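# Place the carton squarely on the raised block

## Task

Set the carton down on top of the raised block so no part of it overhangs an edge; it must stay there resting on its own, not propped up by the robot, and the tool must release it and pull away afterwards.

## Robot and tools

Robot: one arm ending in a vacuum tool, not a finger gripper. The tool has four suction cups (36 mm across) in two pairs: channel a's cups sit at cup-point y = -70 mm, channel b's at y = +70 mm, each pair at x = -35 and +35 mm. The tool reaches 148 mm each way along its y axis. The cups point along the cup point's +z axis. The cup point is the centre of the four cup rims when nothing touches them.

Frame: the scene frame has its origin on the table top straight under the arm base; +z is up, and looking along +x, +y lies to the left. Positions are in metres, orientations are quaternions written w first (qw, qx, qy, qz). The printed position can be slightly off, more so far from the base.

The command row: 9 numbers in this order: x, y, z, qw, qx, qy, qz, suction_a, suction_b. The first seven are an absolute pose for the cup point in the scene frame (a place to go, not an offset). The last two set each channel's vacuum as a fraction of full (about 75 kPa under ambient), range -1 to 1; +1 is full, 0.01 or less switches that channel off. A channel keeps its setting until changed. Repeat the wanted quaternion in every row; do not copy it from the latest result, which may have drifted. A target more than 0.6 m from the last reported position along any cup-point axis is refused.

execute_actions takes "actions": a list with at most one item. An empty list just reports the state. An item with "rows" (1 to 15 rows) and optional "steps" (at most 15, default 15; each step is 1/30 s) applies one row per step and repeats the final row if rows run out. An item with only "steps" (up to 300) is a wait counted from the previous result, so thinking time eats into it. Optional "pictures" true/false controls camera images. A refused call sends nothing.

move takes "target" (one 9-number row as above, absolute pose plus vacuum settings applied at the start), optional "speed" in m/s from 0.002 to 0.5 (default 0.25; rotation up to twice that in rad/s) and optional "stop_force" in N from 9 to 40. It drives a straight path of 0.5 to 10 s toward the pose; paths longer than 10 s end short. It does not avoid obstacles, and the real cup point may lag, wander or overshoot the speed, especially with the arm stretched out. With stop_force, the path halts once the wrist sensor feels that much extra push opposing the motion for 2 steps, then backs up 2 steps and holds; use it with a very low speed, when the target may lie well beyond the surface. It is only measured along the line to the target in the starting tool axes, so do not rely on it while rotating, and omit it when pulling away from a surface you are pressing on. It is refused in the first 0.2 s of a scene. Contact by the arm above the wrist sensor is not detected. The result has a move: line with the ending (done, contact, held, off_target, moving, fault) and limits (paced = pose was clipped; held = a check blocked some steps, after which motion may jump quickly), plus the distance to target.

wait takes "seconds" (0 to 10) and sends nothing new. zoom_image takes "camera" (cam_high or cam_wrist) and "region" [x0, y0, x1, y1] in pixels from the top-left of that 504x504 image, at most 504 by 504. finished_scene takes "scene", the number of the current scene; it grades and cannot be undone.

Motion details: every step the commanded pose is clipped to within 100 mm and 16 degrees of the measured pose; the arm follows about 0.17 s late; position wins over orientation if both cannot be met. After a big command, check the result's pose and send the remainder. The simulation keeps running while you compose replies; between calls the arm heads only to the last clipped pose. A Hand target line shows where it is heading. Pose unreachable and HELD mark steps the clearance check altered or blocked (the base mount counts as arm).

Results: state line with cup point pose and velocities; suction_measured_a/b (vacuum reached; near 0 means no seal; on a sealed surface about 0.17 below command, 0.27 with both on); part_present_a/b switch to 1 at 0.54 and back to 0 under 0.49; joint positions and torques (noisy, offset, not zero in free air); Wrist force and Wrist torque in tool axes, pointing from the contact back into the arm, noise up to about 2.4 N, offsets within about 4 N, saturating near 50 N, "no reading" is harmless. Joint ranges and load limits are listed: wrist joints 24.9 N m, others 133 N m, including held weight. MOTOR HOT appears at 70 °C; at 85 °C the brakes lock until cooled.

Gripping: press both cups of a channel fully onto a smooth flat face, away from edges, seams or holes. An open cup on one channel steals all pump flow from the other. Held objects ride up to about 12 mm nearer the tool. To release, set the carton resting on the block, turn both channels off, then lift at least 15 mm. A cup sealed on the table pins the tool; switch that channel off.

Avoid: torque or force faults (150 N on anything, or a joint's limit) stop the arm for 10 s; the arm is stiff, so aim only slightly past a firm contact, slowly. No hard hits, drops or slips, and nothing may leave the table. Loose objects may get nudged occasionally; recheck before finishing.

Each tool is called after "Emit:" as name(argument=value, ...), one argument or row to a line, values as JSON.

## Session

Emit:
execute_actions(
  actions=[],
)

Scene clock: 0.00 s of 5300.00 s.
end_effector_position=(+0.4294, -0.0082, +0.4006) suction_measured_a=0.01 part_present_a=0 suction_measured_b=0.01 part_present_b=0 end_effector_quat_wxyz=(-0.001, +0.009, +1.000, -0.000) end_effector_velocity=(-0.000, +0.000, -0.000) end_effector_angular_velocity=(-0.000, +0.000, +0.000)
Joint positions: [-0.316 -1.768  1.731 -1.533 -1.572  1.255]
Joint velocities: [ 0.001  0.     0.     0.    -0.     0.001]
Joint torques (N m, as the arm reports them, + toward a larger angle): no reading
Wrist force (N, on the end effector, along its own x y z axes, offset not removed): no reading
Wrist torque (N m, same axes, about the end effector's origin, offset not removed): no reading
Hand target: +0.429, -0.008, +0.401; -0.001, +0.009, +1.000, -0.000

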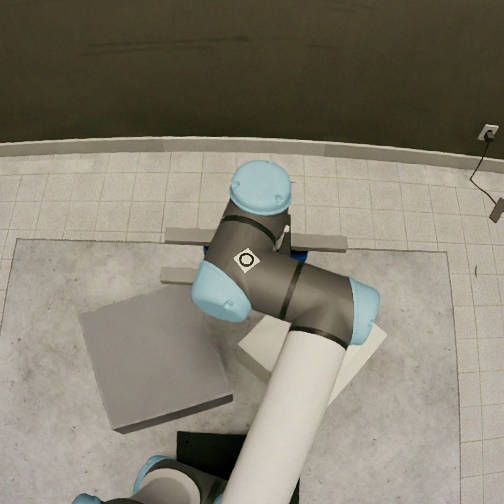

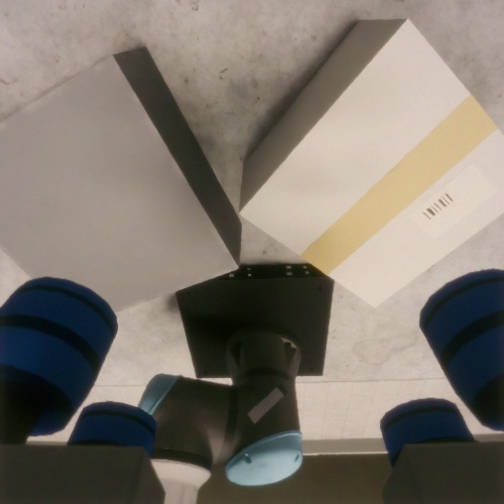

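Emit:
move(
  target=[0.55,-0.2,0.5,0,0,1,0,0,0],
  speed=0.3,
)

Emit:
move(
  target=[0.55,-0.05,0.5,0,0,1,0,0,0],
  speed=0.3,
)

Emit:
move(
  target=[0.55,0.15,0.5,0,0,1,0,0,0],
  speed=0.3,
)

Scene clock: 13.17 s of 5300.00 s.
end_effector_position=(+0.5499, -0.1999, +0.4997) suction_measured_a=0.01 part_present_a=0 suction_measured_b=0.01 part_present_b=0 end_effector_quat_wxyz=(+0.000, -0.000, +1.000, +0.000) end_effector_velocity=(+0.001, -0.002, +0.001) end_effector_angular_velocity=(-0.001, +0.003, -0.000)
Joint positions: [-0.56  -1.345  1.044 -1.271 -1.571  0.992]
Joint velocities: [-0.001  0.006 -0.01   0.006 -0.002 -0.   ]
Joint torques (N m, as the arm reports them, + toward a larger angle): [-14.8  -29.72 -36.65  -1.77  -2.45  -1.35]
Wrist force (N, on the end effector, along its own x y z axes, offset not removed): [-0.3 -2.6 1.0]
Wrist torque (N m, same axes, about the end effector's origin, offset not removed): [-0.40 0.06 0.00]
Hand target: +0.550, -0.200, +0.500; -0.000, +0.000, +1.000, +0.000
Off the commanded pose: 0.000 m, 0 deg.
After step 90, 8.73 s passed at rest.
move: done

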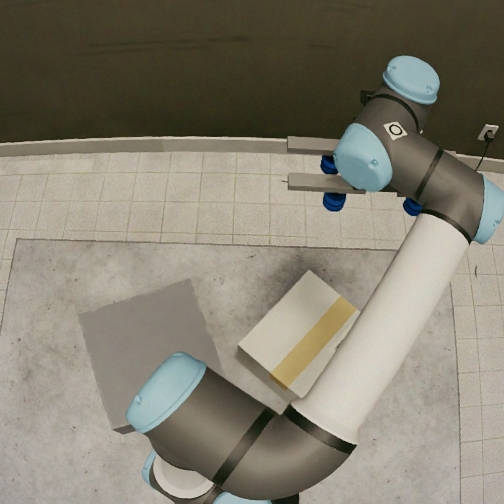

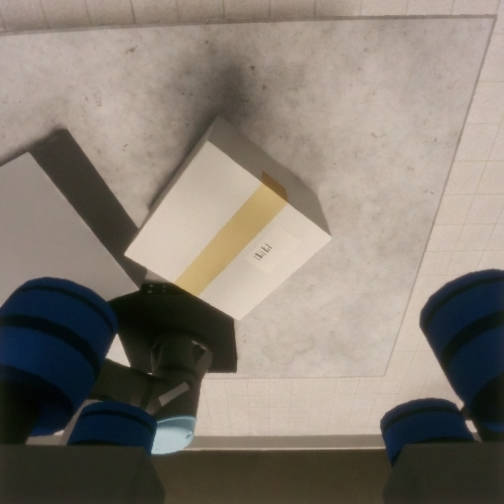

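Scene clock: 14.23 s of 5300.00 s.
end_effector_position=(+0.5500, -0.0501, +0.5000) suction_measured_a=0.01 part_present_a=0 suction_measured_b=0.01 part_present_b=0 end_effector_quat_wxyz=(+0.000, +0.000, +1.000, -0.000) end_effector_velocity=(+0.000, +0.002, +0.000) end_effector_angular_velocity=(-0.001, -0.000, +0.001)
Joint positions: [-0.316 -1.43   1.146 -1.287 -1.571  1.236]
Joint velocities: [ 0.004 -0.    -0.    -0.    -0.001  0.003]
Joint torques (N m, as the arm reports them, + toward a larger angle): [ 13.84 -49.14 -22.83  -5.33  -2.49   1.89]
Wrist force (N, on the end effector, along its own x y z axes, offset not removed): [-4.0 -1.4 0.1]
Wrist torque (N m, same axes, about the end effector's origin, offset not removed): [-0.18 0.57 0.06]
Hand target: +0.550, -0.050, +0.500; +0.000, -0.000, +1.000, -0.000
Off the commanded pose: 0.000 m, 0 deg.
move: done

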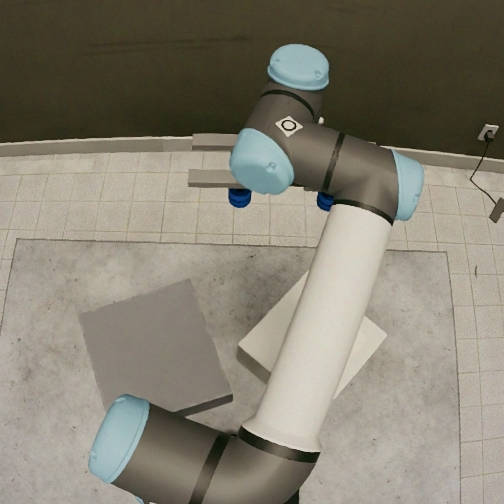

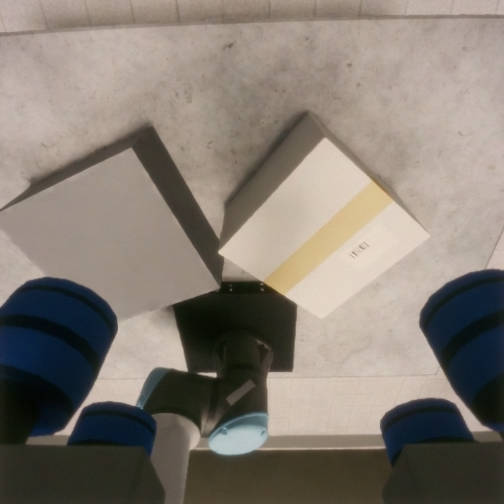

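Scene clock: 15.47 s of 5300.00 s.
end_effector_position=(+0.5500, +0.1500, +0.5000) suction_measured_a=0.01 part_present_a=0 suction_measured_b=0.01 part_present_b=0 end_effector_quat_wxyz=(+0.000, +0.000, +1.000, -0.000) end_effector_velocity=(-0.000, +0.002, -0.000) end_effector_angular_velocity=(-0.001, +0.001, +0.001)
Joint positions: [ 0.049 -1.384  1.092 -1.279 -1.571  1.601]
Joint velocities: [ 0.004  0.002 -0.003  0.002 -0.001  0.003]
Joint torques (N m, as the arm reports them, + toward a larger angle): [ 12.48 -27.42 -37.63  -1.94  -2.26   1.46]
Wrist force (N, on the end effector, along its own x y z axes, offset not removed): [-0.8 -4.9 0.5]
Wrist torque (N m, same axes, about the end effector's origin, offset not removed): [-0.61 0.22 -0.09]
Hand target: +0.550, +0.150, +0.500; +0.000, -0.000, +1.000, -0.000
Off the commanded pose: 0.000 m, 0 deg.
move: done

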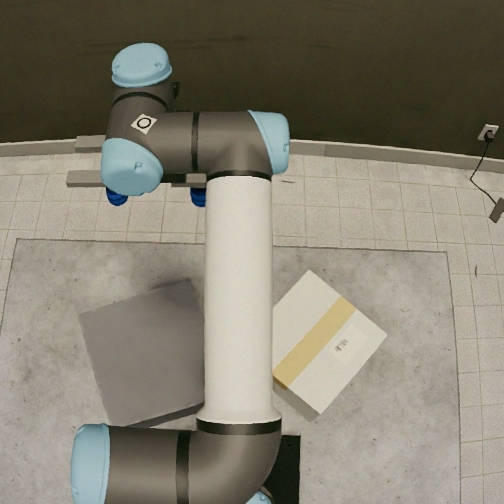

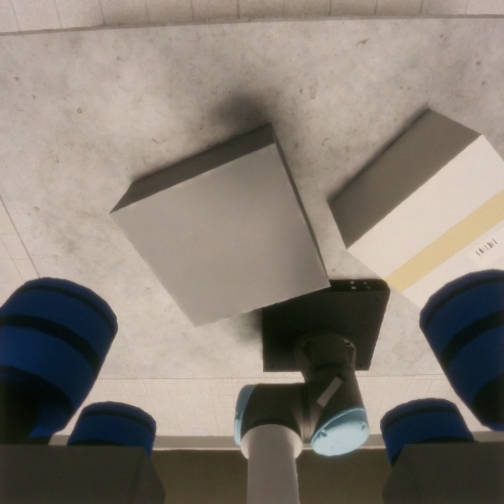

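Emit:
zoom_image(
  camera="cam_wrist",
  region=[0,200,504,504],
)

Emit:
zoom_image(
  camera="cam_wrist",
  region=[90,90,410,410],
)

Region (0, 200, 504, 504) of cam_wrist's 504x504 image, scaled by 1.000; it fills the top 304 rows of this view, and the rest is white.

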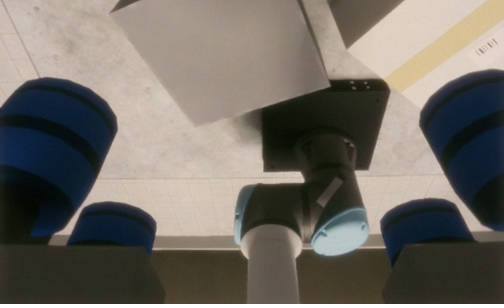

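Region (90, 90, 410, 410) of cam_wrist's 504x504 image, scaled by 1.575, with more detail than that image has.

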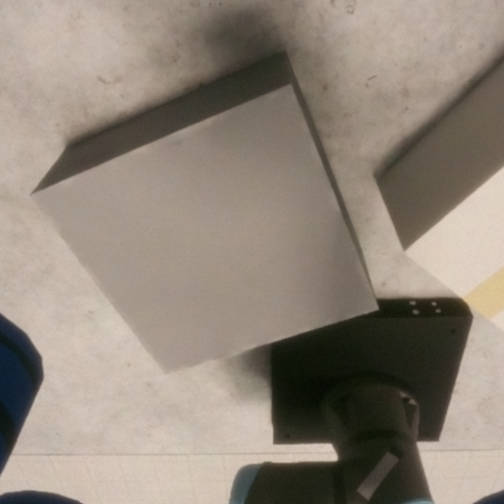

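Emit:
move(
  target=[0.378,-0.158,0.30,0,0.334,0.943,0,0,0],
  speed=0.3,
)

Scene clock: 58.93 s of 5300.00 s.
end_effector_position=(+0.3779, -0.1582, +0.3004) suction_measured_a=0.01 part_present_a=0 suction_measured_b=0.01 part_present_b=0 end_effector_quat_wxyz=(-0.000, +0.334, +0.943, +0.000) end_effector_velocity=(-0.001, -0.001, -0.001) end_effector_angular_velocity=(+0.002, +0.001, -0.002)
Joint positions: [-0.71  -1.798  2.011 -1.784 -1.571  1.523]
Joint velocities: [-0.003  0.001  0.002 -0.001  0.    -0.002]
Joint torques (N m, as the arm reports them, + toward a larger angle): [-13.47  -9.31 -22.34  -5.09   2.64  -1.36]
Wrist force (N, on the end effector, along its own x y z axes, offset not removed): [-2.7 -4.7 0.0]
Wrist torque (N m, same axes, about the end effector's origin, offset not removed): [-0.52 0.27 -0.01]
Hand target: +0.378, -0.158, +0.300; -0.000, +0.334, +0.943, +0.000
Off the commanded pose: 0.000 m, 0 deg.
After step 90, 38.50 s passed at rest.
move: done

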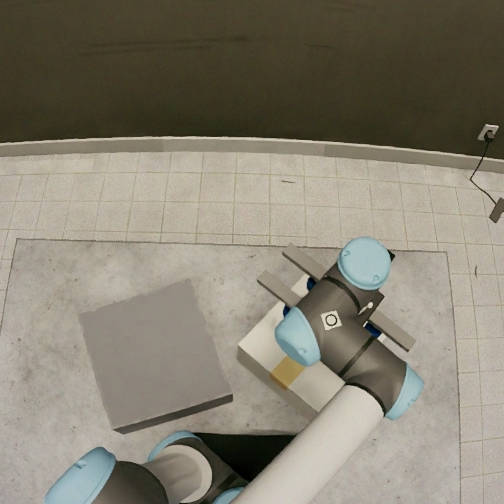

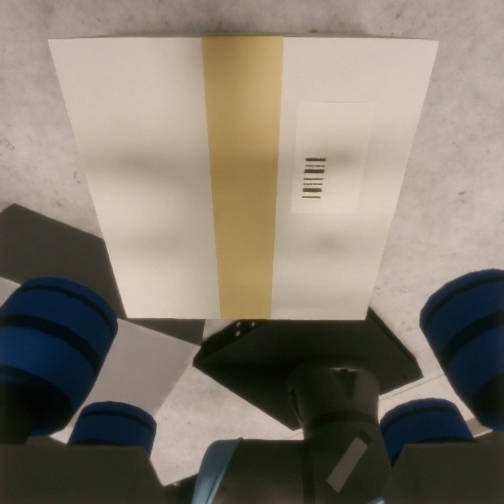

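Emit:
move(
  target=[0.378,-0.126,0.20,0,0.346,0.938,0,0,0],
  speed=0.15,
)

Emit:
move(
  target=[0.378,-0.126,0.14,0,0.346,0.938,0,1,1],
  speed=0.015,
  stop_force=15,
)

Scene clock: 72.03 s of 5300.00 s.
end_effector_position=(+0.3780, -0.1260, +0.2001) suction_measured_a=0.01 part_present_a=0 suction_measured_b=0.01 part_present_b=0 end_effector_quat_wxyz=(+0.000, +0.346, +0.938, +0.000) end_effector_velocity=(+0.000, -0.000, -0.002) end_effector_angular_velocity=(-0.002, -0.001, -0.001)
Joint positions: [-0.645 -1.732  2.234 -2.073 -1.571  1.615]
Joint velocities: [ 0.001  0.003  0.003 -0.007 -0.001  0.002]
Joint torques (N m, as the arm reports them, + toward a larger angle): [ 13.67  -9.18 -19.89  -5.49  -2.56   1.58]
Wrist force (N, on the end effector, along its own x y z axes, offset not removed): [-2.7 -3.5 0.3]
Wrist torque (N m, same axes, about the end effector's origin, offset not removed): [-0.36 0.40 0.03]
Hand target: +0.378, -0.126, +0.200; +0.000, +0.346, +0.938, -0.000
Off the commanded pose: 0.000 m, 0 deg.
After step 90, 8.93 s passed at rest.
move: done

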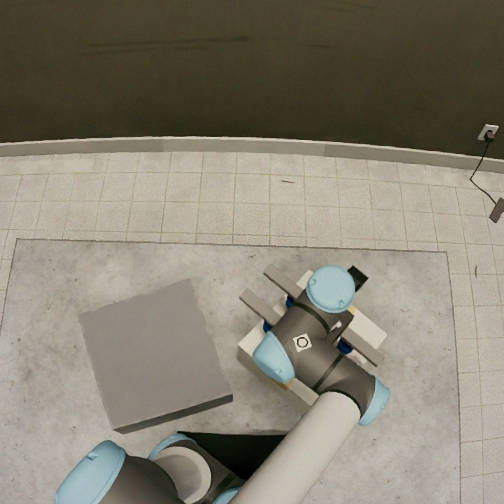

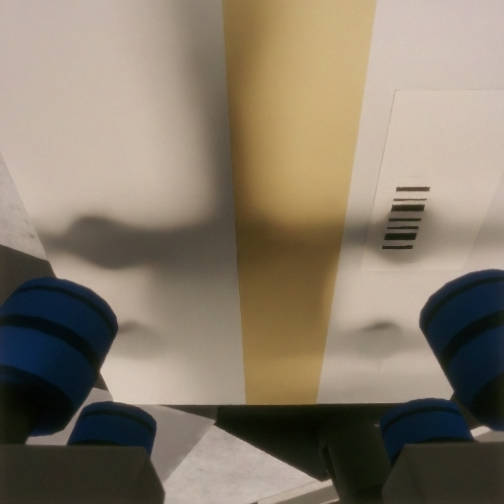

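Scene clock: 76.40 s of 5300.00 s.
end_effector_position=(+0.3781, -0.1261, +0.1407) suction_measured_a=0.85 part_present_a=1 suction_measured_b=0.85 part_present_b=1 end_effector_quat_wxyz=(+0.000, +0.346, +0.938, -0.000) end_effector_velocity=(-0.001, +0.000, +0.000) end_effector_angular_velocity=(+0.002, +0.004, -0.001)
Joint positions: [-0.644 -1.627  2.328 -2.273 -1.571  1.615]
Joint velocities: [ 0.    -0.001 -0.002  0.007 -0.     0.001]
Joint torques (N m, as the arm reports them, + toward a larger angle): [ -9.18 -23.7  -19.1    1.31  -0.24   1.17]
Wrist force (N, on the end effector, along its own x y z axes, offset not removed): [-4.6 1.8 -29.0]
Wrist torque (N m, same axes, about the end effector's origin, offset not removed): [1.81 0.70 0.05]
Hand target: +0.378, -0.126, +0.141; +0.000, +0.346, +0.938, -0.000
Off the commanded pose: 0.001 m, 0 deg.
move: contact

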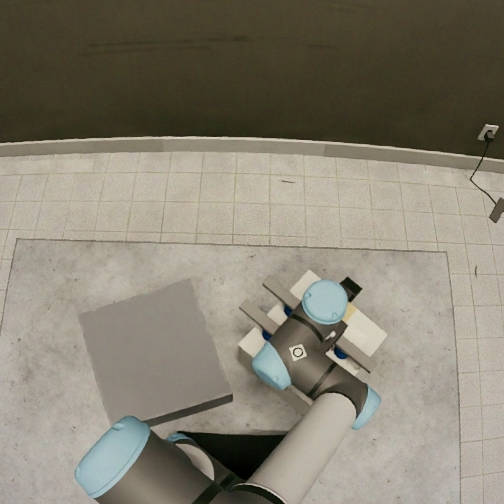

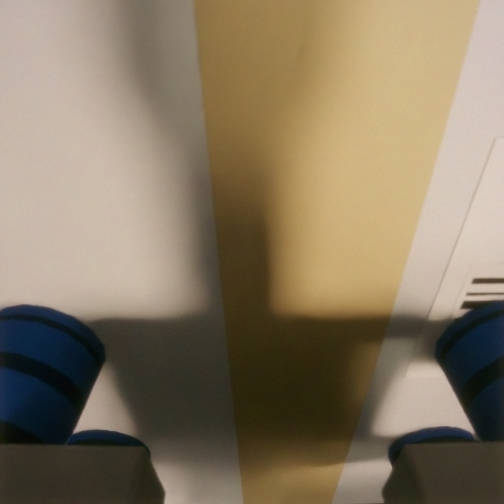

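Emit:
move(
  target=[0.378,-0.126,0.30,0,0.346,0.938,0,1,1],
  speed=0.12,
)

Emit:
move(
  target=[0.342,0.228,0.30,0,0.559,0.829,0,1,1],
  speed=0.2,
)

Scene clock: 86.30 s of 5300.00 s.
end_effector_position=(+0.3780, -0.1259, +0.3000) suction_measured_a=0.88 part_present_a=1 suction_measured_b=0.88 part_present_b=1 end_effector_quat_wxyz=(-0.000, +0.346, +0.938, -0.000) end_effector_velocity=(+0.000, -0.000, +0.001) end_effector_angular_velocity=(-0.000, -0.000, +0.001)
Joint positions: [-0.644 -1.828  2.035 -1.778 -1.571  1.615]
Joint velocities: [-0.001 -0.001 -0.003  0.004  0.    -0.001]
Joint torques (N m, as the arm reports them, + toward a larger angle): [-14.51 -37.51 -50.14  -3.9   -0.27  -1.51]
Wrist force (N, on the end effector, along its own x y z axes, offset not removed): [-3.8 -3.9 21.6]
Wrist torque (N m, same axes, about the end effector's origin, offset not removed): [-0.62 1.08 0.00]
Hand target: +0.378, -0.126, +0.300; +0.000, +0.346, +0.938, -0.000
Off the commanded pose: 0.000 m, 0 deg.
move: done

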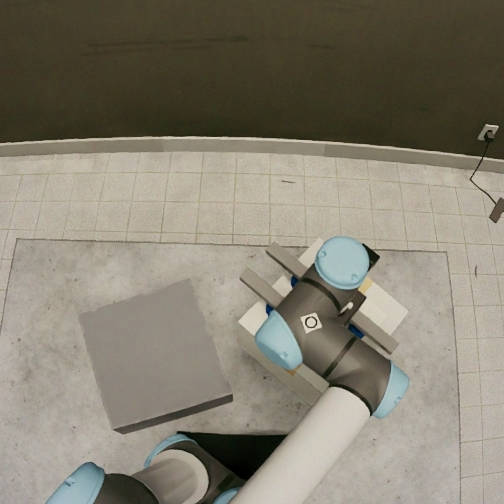

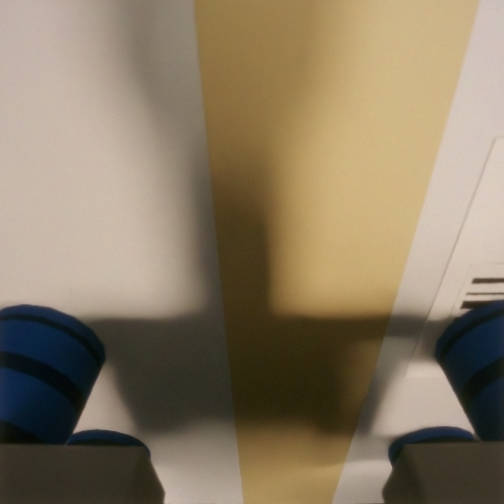

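Scene clock: 88.60 s of 5300.00 s.
end_effector_position=(+0.3422, +0.2282, +0.3000) suction_measured_a=0.88 part_present_a=1 suction_measured_b=0.88 part_present_b=1 end_effector_quat_wxyz=(+0.000, +0.559, +0.829, -0.000) end_effector_velocity=(+0.000, +0.002, -0.000) end_effector_angular_velocity=(-0.001, +0.000, -0.002)
Joint positions: [ 0.277 -1.793  2.009 -1.788 -1.572  3.016]
Joint velocities: [ 0.005  0.003 -0.002 -0.    -0.001  0.007]
Joint torques (N m, as the arm reports them, + toward a larger angle): [ 12.27 -16.1  -48.72  -6.96  -2.96   1.53]
Wrist force (N, on the end effector, along its own x y z axes, offset not removed): [-3.6 -4.9 19.5]
Wrist torque (N m, same axes, about the end effector's origin, offset not removed): [-0.76 1.19 0.00]
Hand target: +0.342, +0.228, +0.300; +0.001, +0.559, +0.829, -0.000
Off the commanded pose: 0.000 m, 0 deg.
move: done

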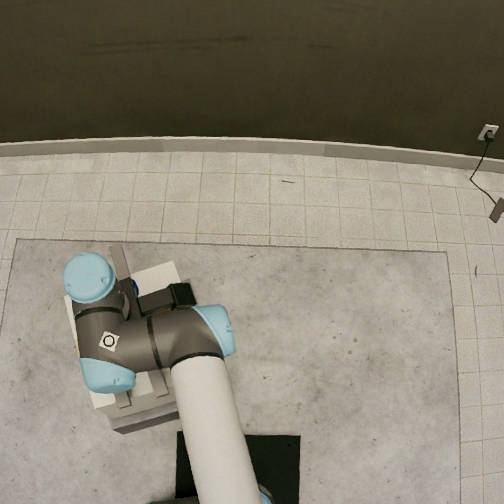

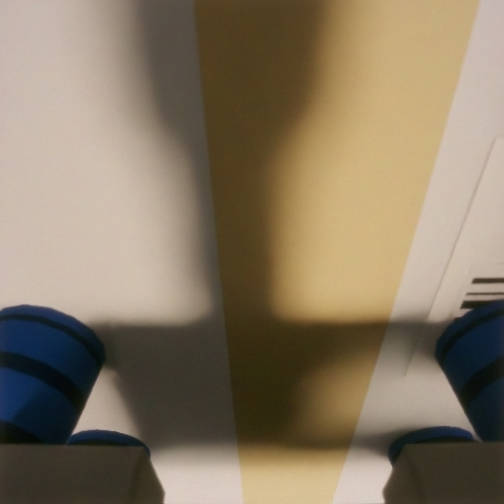

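Emit:
move(
  target=[0.342,0.228,0.268,0,0.559,0.829,0,1,1],
  speed=0.05,
  stop_force=20,
)

Emit:
move(
  target=[0.342,0.228,0.22,0,0.559,0.829,0,1,1],
  speed=0.01,
  stop_force=22,
)

Scene clock: 92.90 s of 5300.00 s.
end_effector_position=(+0.3420, +0.2280, +0.2681) suction_measured_a=0.88 part_present_a=1 suction_measured_b=0.88 part_present_b=1 end_effector_quat_wxyz=(+0.000, +0.559, +0.829, -0.000) end_effector_velocity=(-0.000, +0.000, -0.001) end_effector_angular_velocity=(+0.001, +0.001, -0.000)
Joint positions: [ 0.276 -1.772  2.077 -1.876 -1.571  3.015]
Joint velocities: [ 0.     0.001  0.003 -0.003  0.001  0.   ]
Joint torques (N m, as the arm reports them, + toward a larger angle): [-14.71 -17.03 -31.93  -6.84   1.99  -1.57]
Wrist force (N, on the end effector, along its own x y z axes, offset not removed): [-2.7 -2.1 19.3]
Wrist torque (N m, same axes, about the end effector's origin, offset not removed): [-0.38 1.01 0.06]
Hand target: +0.342, +0.228, +0.268; -0.000, +0.559, +0.829, -0.000
Off the commanded pose: 0.000 m, 0 deg.
move: done

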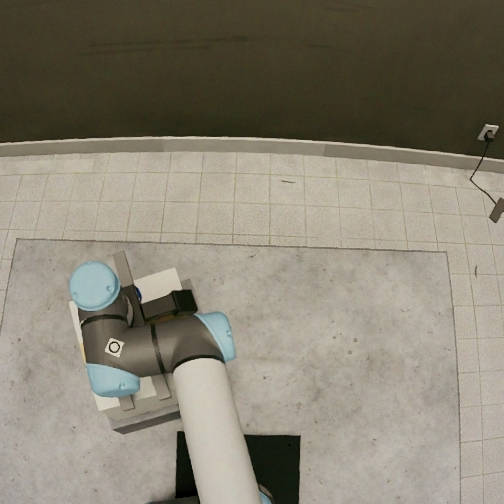

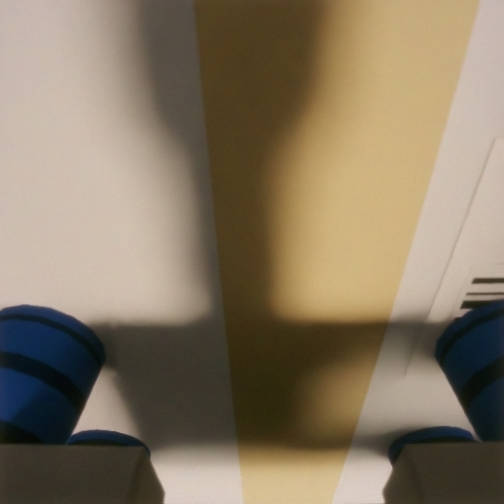

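Scene clock: 94.00 s of 5300.00 s.
end_effector_position=(+0.3421, +0.2280, +0.2608) suction_measured_a=0.88 part_present_a=1 suction_measured_b=0.88 part_present_b=1 end_effector_quat_wxyz=(+0.000, +0.559, +0.829, +0.000) end_effector_velocity=(-0.001, +0.000, +0.001) end_effector_angular_velocity=(-0.000, +0.004, +0.003)
Joint positions: [ 0.276 -1.766  2.092 -1.897 -1.571  3.015]
Joint velocities: [ 0.     0.    -0.003  0.008  0.001 -0.002]
Joint torques (N m, as the arm reports them, + toward a larger angle): [-14.04 -14.14 -25.84  -1.72   2.05  -1.47]
Wrist force (N, on the end effector, along its own x y z axes, offset not removed): [1.2 -17.8 -39.3]
Wrist torque (N m, same axes, about the end effector's origin, offset not removed): [0.11 -0.49 0.17]
Hand target: +0.342, +0.228, +0.261; +0.000, +0.559, +0.829, +0.000
Off the commanded pose: 0.041 m, 0 deg.
move: contact

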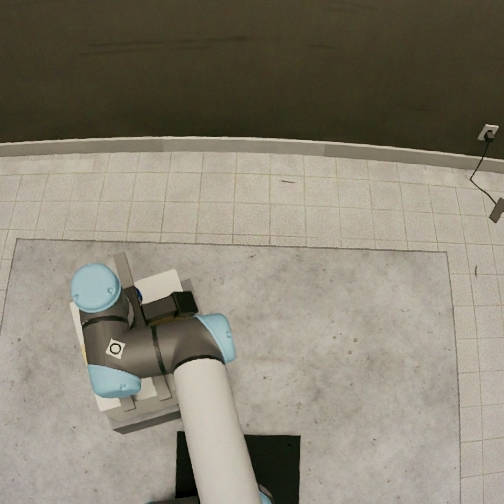

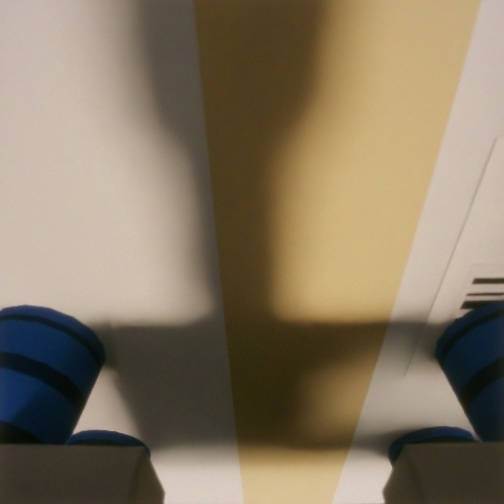

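Emit:
execute_actions(
  actions=[
    {"rows":[[0.342,0.228,0.263,0,0.559,0.829,0,0,0]],"steps":15},
  ],
  pictures=false,
)

Emit:
move(
  target=[0.342,0.228,0.34,0,0.559,0.829,0,0,0],
  speed=0.1,
)

Emit:
move(
  target=[0.40,0.05,0.52,0,0.559,0.829,0,0,0],
  speed=0.3,
)

Scene clock: 97.53 s of 5300.00 s.
end_effector_position=(+0.3420, +0.2280, +0.2631) suction_measured_a=0.01 part_present_a=0 suction_measured_b=0.01 part_present_b=0 end_effector_quat_wxyz=(+0.000, +0.559, +0.829, +0.000) end_effector_velocity=(+0.000, +0.000, +0.000) end_effector_angular_velocity=(+0.001, -0.000, +0.001)
Joint positions: [ 0.276 -1.768  2.088 -1.891 -1.571  3.015]
Joint velocities: [ 0.    -0.    -0.    -0.     0.    -0.001]
Joint torques (N m, as the arm reports them, + toward a larger angle): [-13.85  -0.19 -10.23   3.29   1.99  -1.38]
Wrist force (N, on the end effector, along its own x y z axes, offset not removed): [-1.9 -5.8 -50.0]
Wrist torque (N m, same axes, about the end effector's origin, offset not removed): [-0.49 0.46 -0.03]
Hand target: +0.342, +0.228, +0.263; +0.000, +0.559, +0.829, +0.000
Off the commanded pose: 0.000 m, 0 deg.
Steps of this call (steps 1 to 91: nothing new was sent; steps 92 to 106: all 15 steps of this action). Readings (end_effector_position | what the end effector reports):
92: (+0.3421, +0.2280, +0.2612) | suction_measured_a=0.31 part_present_a=0 suction_measured_b=0.31 part_present_b=0
93: (+0.3422, +0.2281, +0.2618) | suction_measured_a=0.01 part_present_a=0 suction_measured_b=0.03 part_present_b=0
95: (+0.3423, +0.2281, +0.2627) | suction_measured_a=0.01 part_present_a=0 suction_measured_b=0.01 part_present_b=0
99: (+0.3421, +0.2280, +0.2631) | suction_measured_a=0.01 part_present_a=0 suction_measured_b=0.01 part_present_b=0
106: the state above

Scene clock: 98.97 s of 5300.00 s.
end_effector_position=(+0.3420, +0.2280, +0.3399) suction_measured_a=0.01 part_present_a=0 suction_measured_b=0.01 part_present_b=0 end_effector_quat_wxyz=(-0.000, +0.559, +0.829, +0.000) end_effector_velocity=(-0.000, +0.000, +0.002) end_effector_angular_velocity=(-0.000, +0.002, +0.001)
Joint positions: [ 0.276 -1.81   1.919 -1.679 -1.571  3.015]
Joint velocities: [ 0.001 -0.    -0.004  0.006  0.     0.   ]
Joint torques (N m, as the arm reports them, + toward a larger angle): [  4.68 -30.83 -35.19  -1.49   2.37   0.23]
Wrist force (N, on the end effector, along its own x y z axes, offset not removed): [-2.7 -2.4 1.1]
Wrist torque (N m, same axes, about the end effector's origin, offset not removed): [-0.32 0.44 -0.07]
Hand target: +0.342, +0.228, +0.340; +0.000, +0.559, +0.829, +0.000
Off the commanded pose: 0.000 m, 0 deg.
move: done

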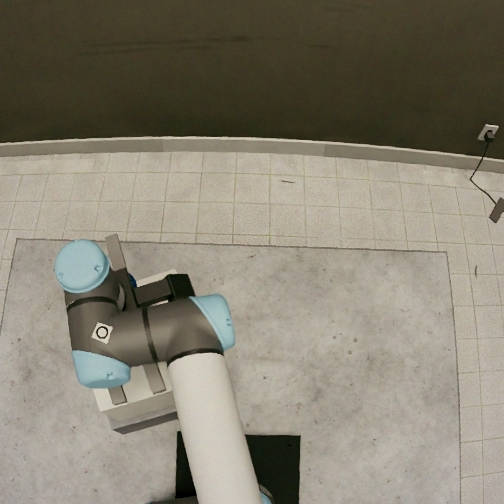

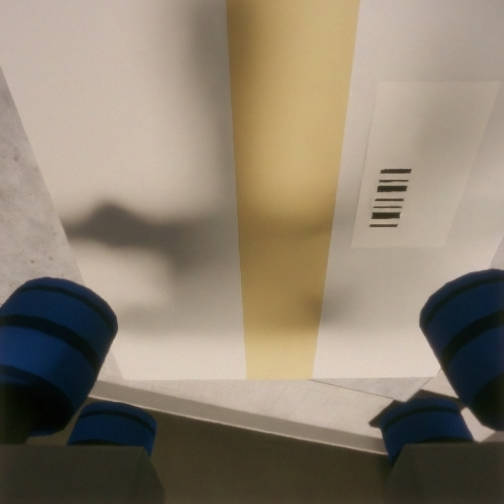

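Scene clock: 100.43 s of 5300.00 s.
end_effector_position=(+0.3999, +0.0499, +0.5199) suction_measured_a=0.01 part_present_a=0 suction_measured_b=0.01 part_present_b=0 end_effector_quat_wxyz=(-0.000, +0.559, +0.829, -0.000) end_effector_velocity=(+0.001, -0.001, +0.001) end_effector_angular_velocity=(+0.001, +0.001, +0.001)
Joint positions: [-0.194 -1.779  1.428 -1.22  -1.571  2.545]
Joint velocities: [-0.002  0.002 -0.005  0.003  0.001 -0.003]
Joint torques (N m, as the arm reports them, + toward a larger angle): [-12.54  -7.82 -36.48  -1.98   2.52  -1.31]
Wrist force (N, on the end effector, along its own x y z axes, offset not removed): [-2.4 -5.1 0.3]
Wrist torque (N m, same axes, about the end effector's origin, offset not removed): [-0.74 0.37 0.03]
Hand target: +0.400, +0.050, +0.520; -0.000, +0.559, +0.829, -0.000
Off the commanded pose: 0.000 m, 0 deg.
move: done

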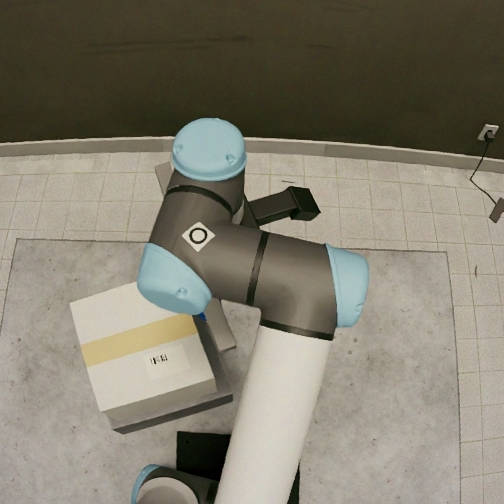

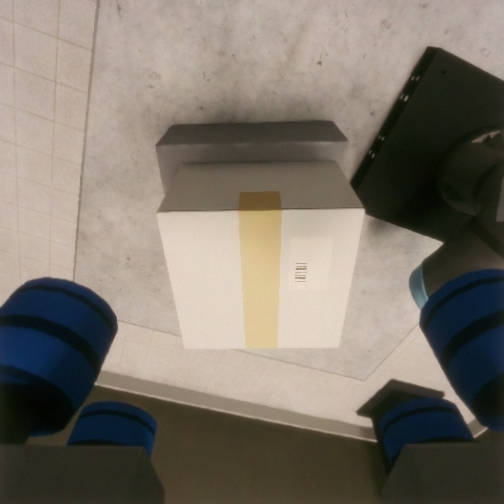

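Emit:
finished_scene(
  scene=1,
)

The scene is finished: the task was done.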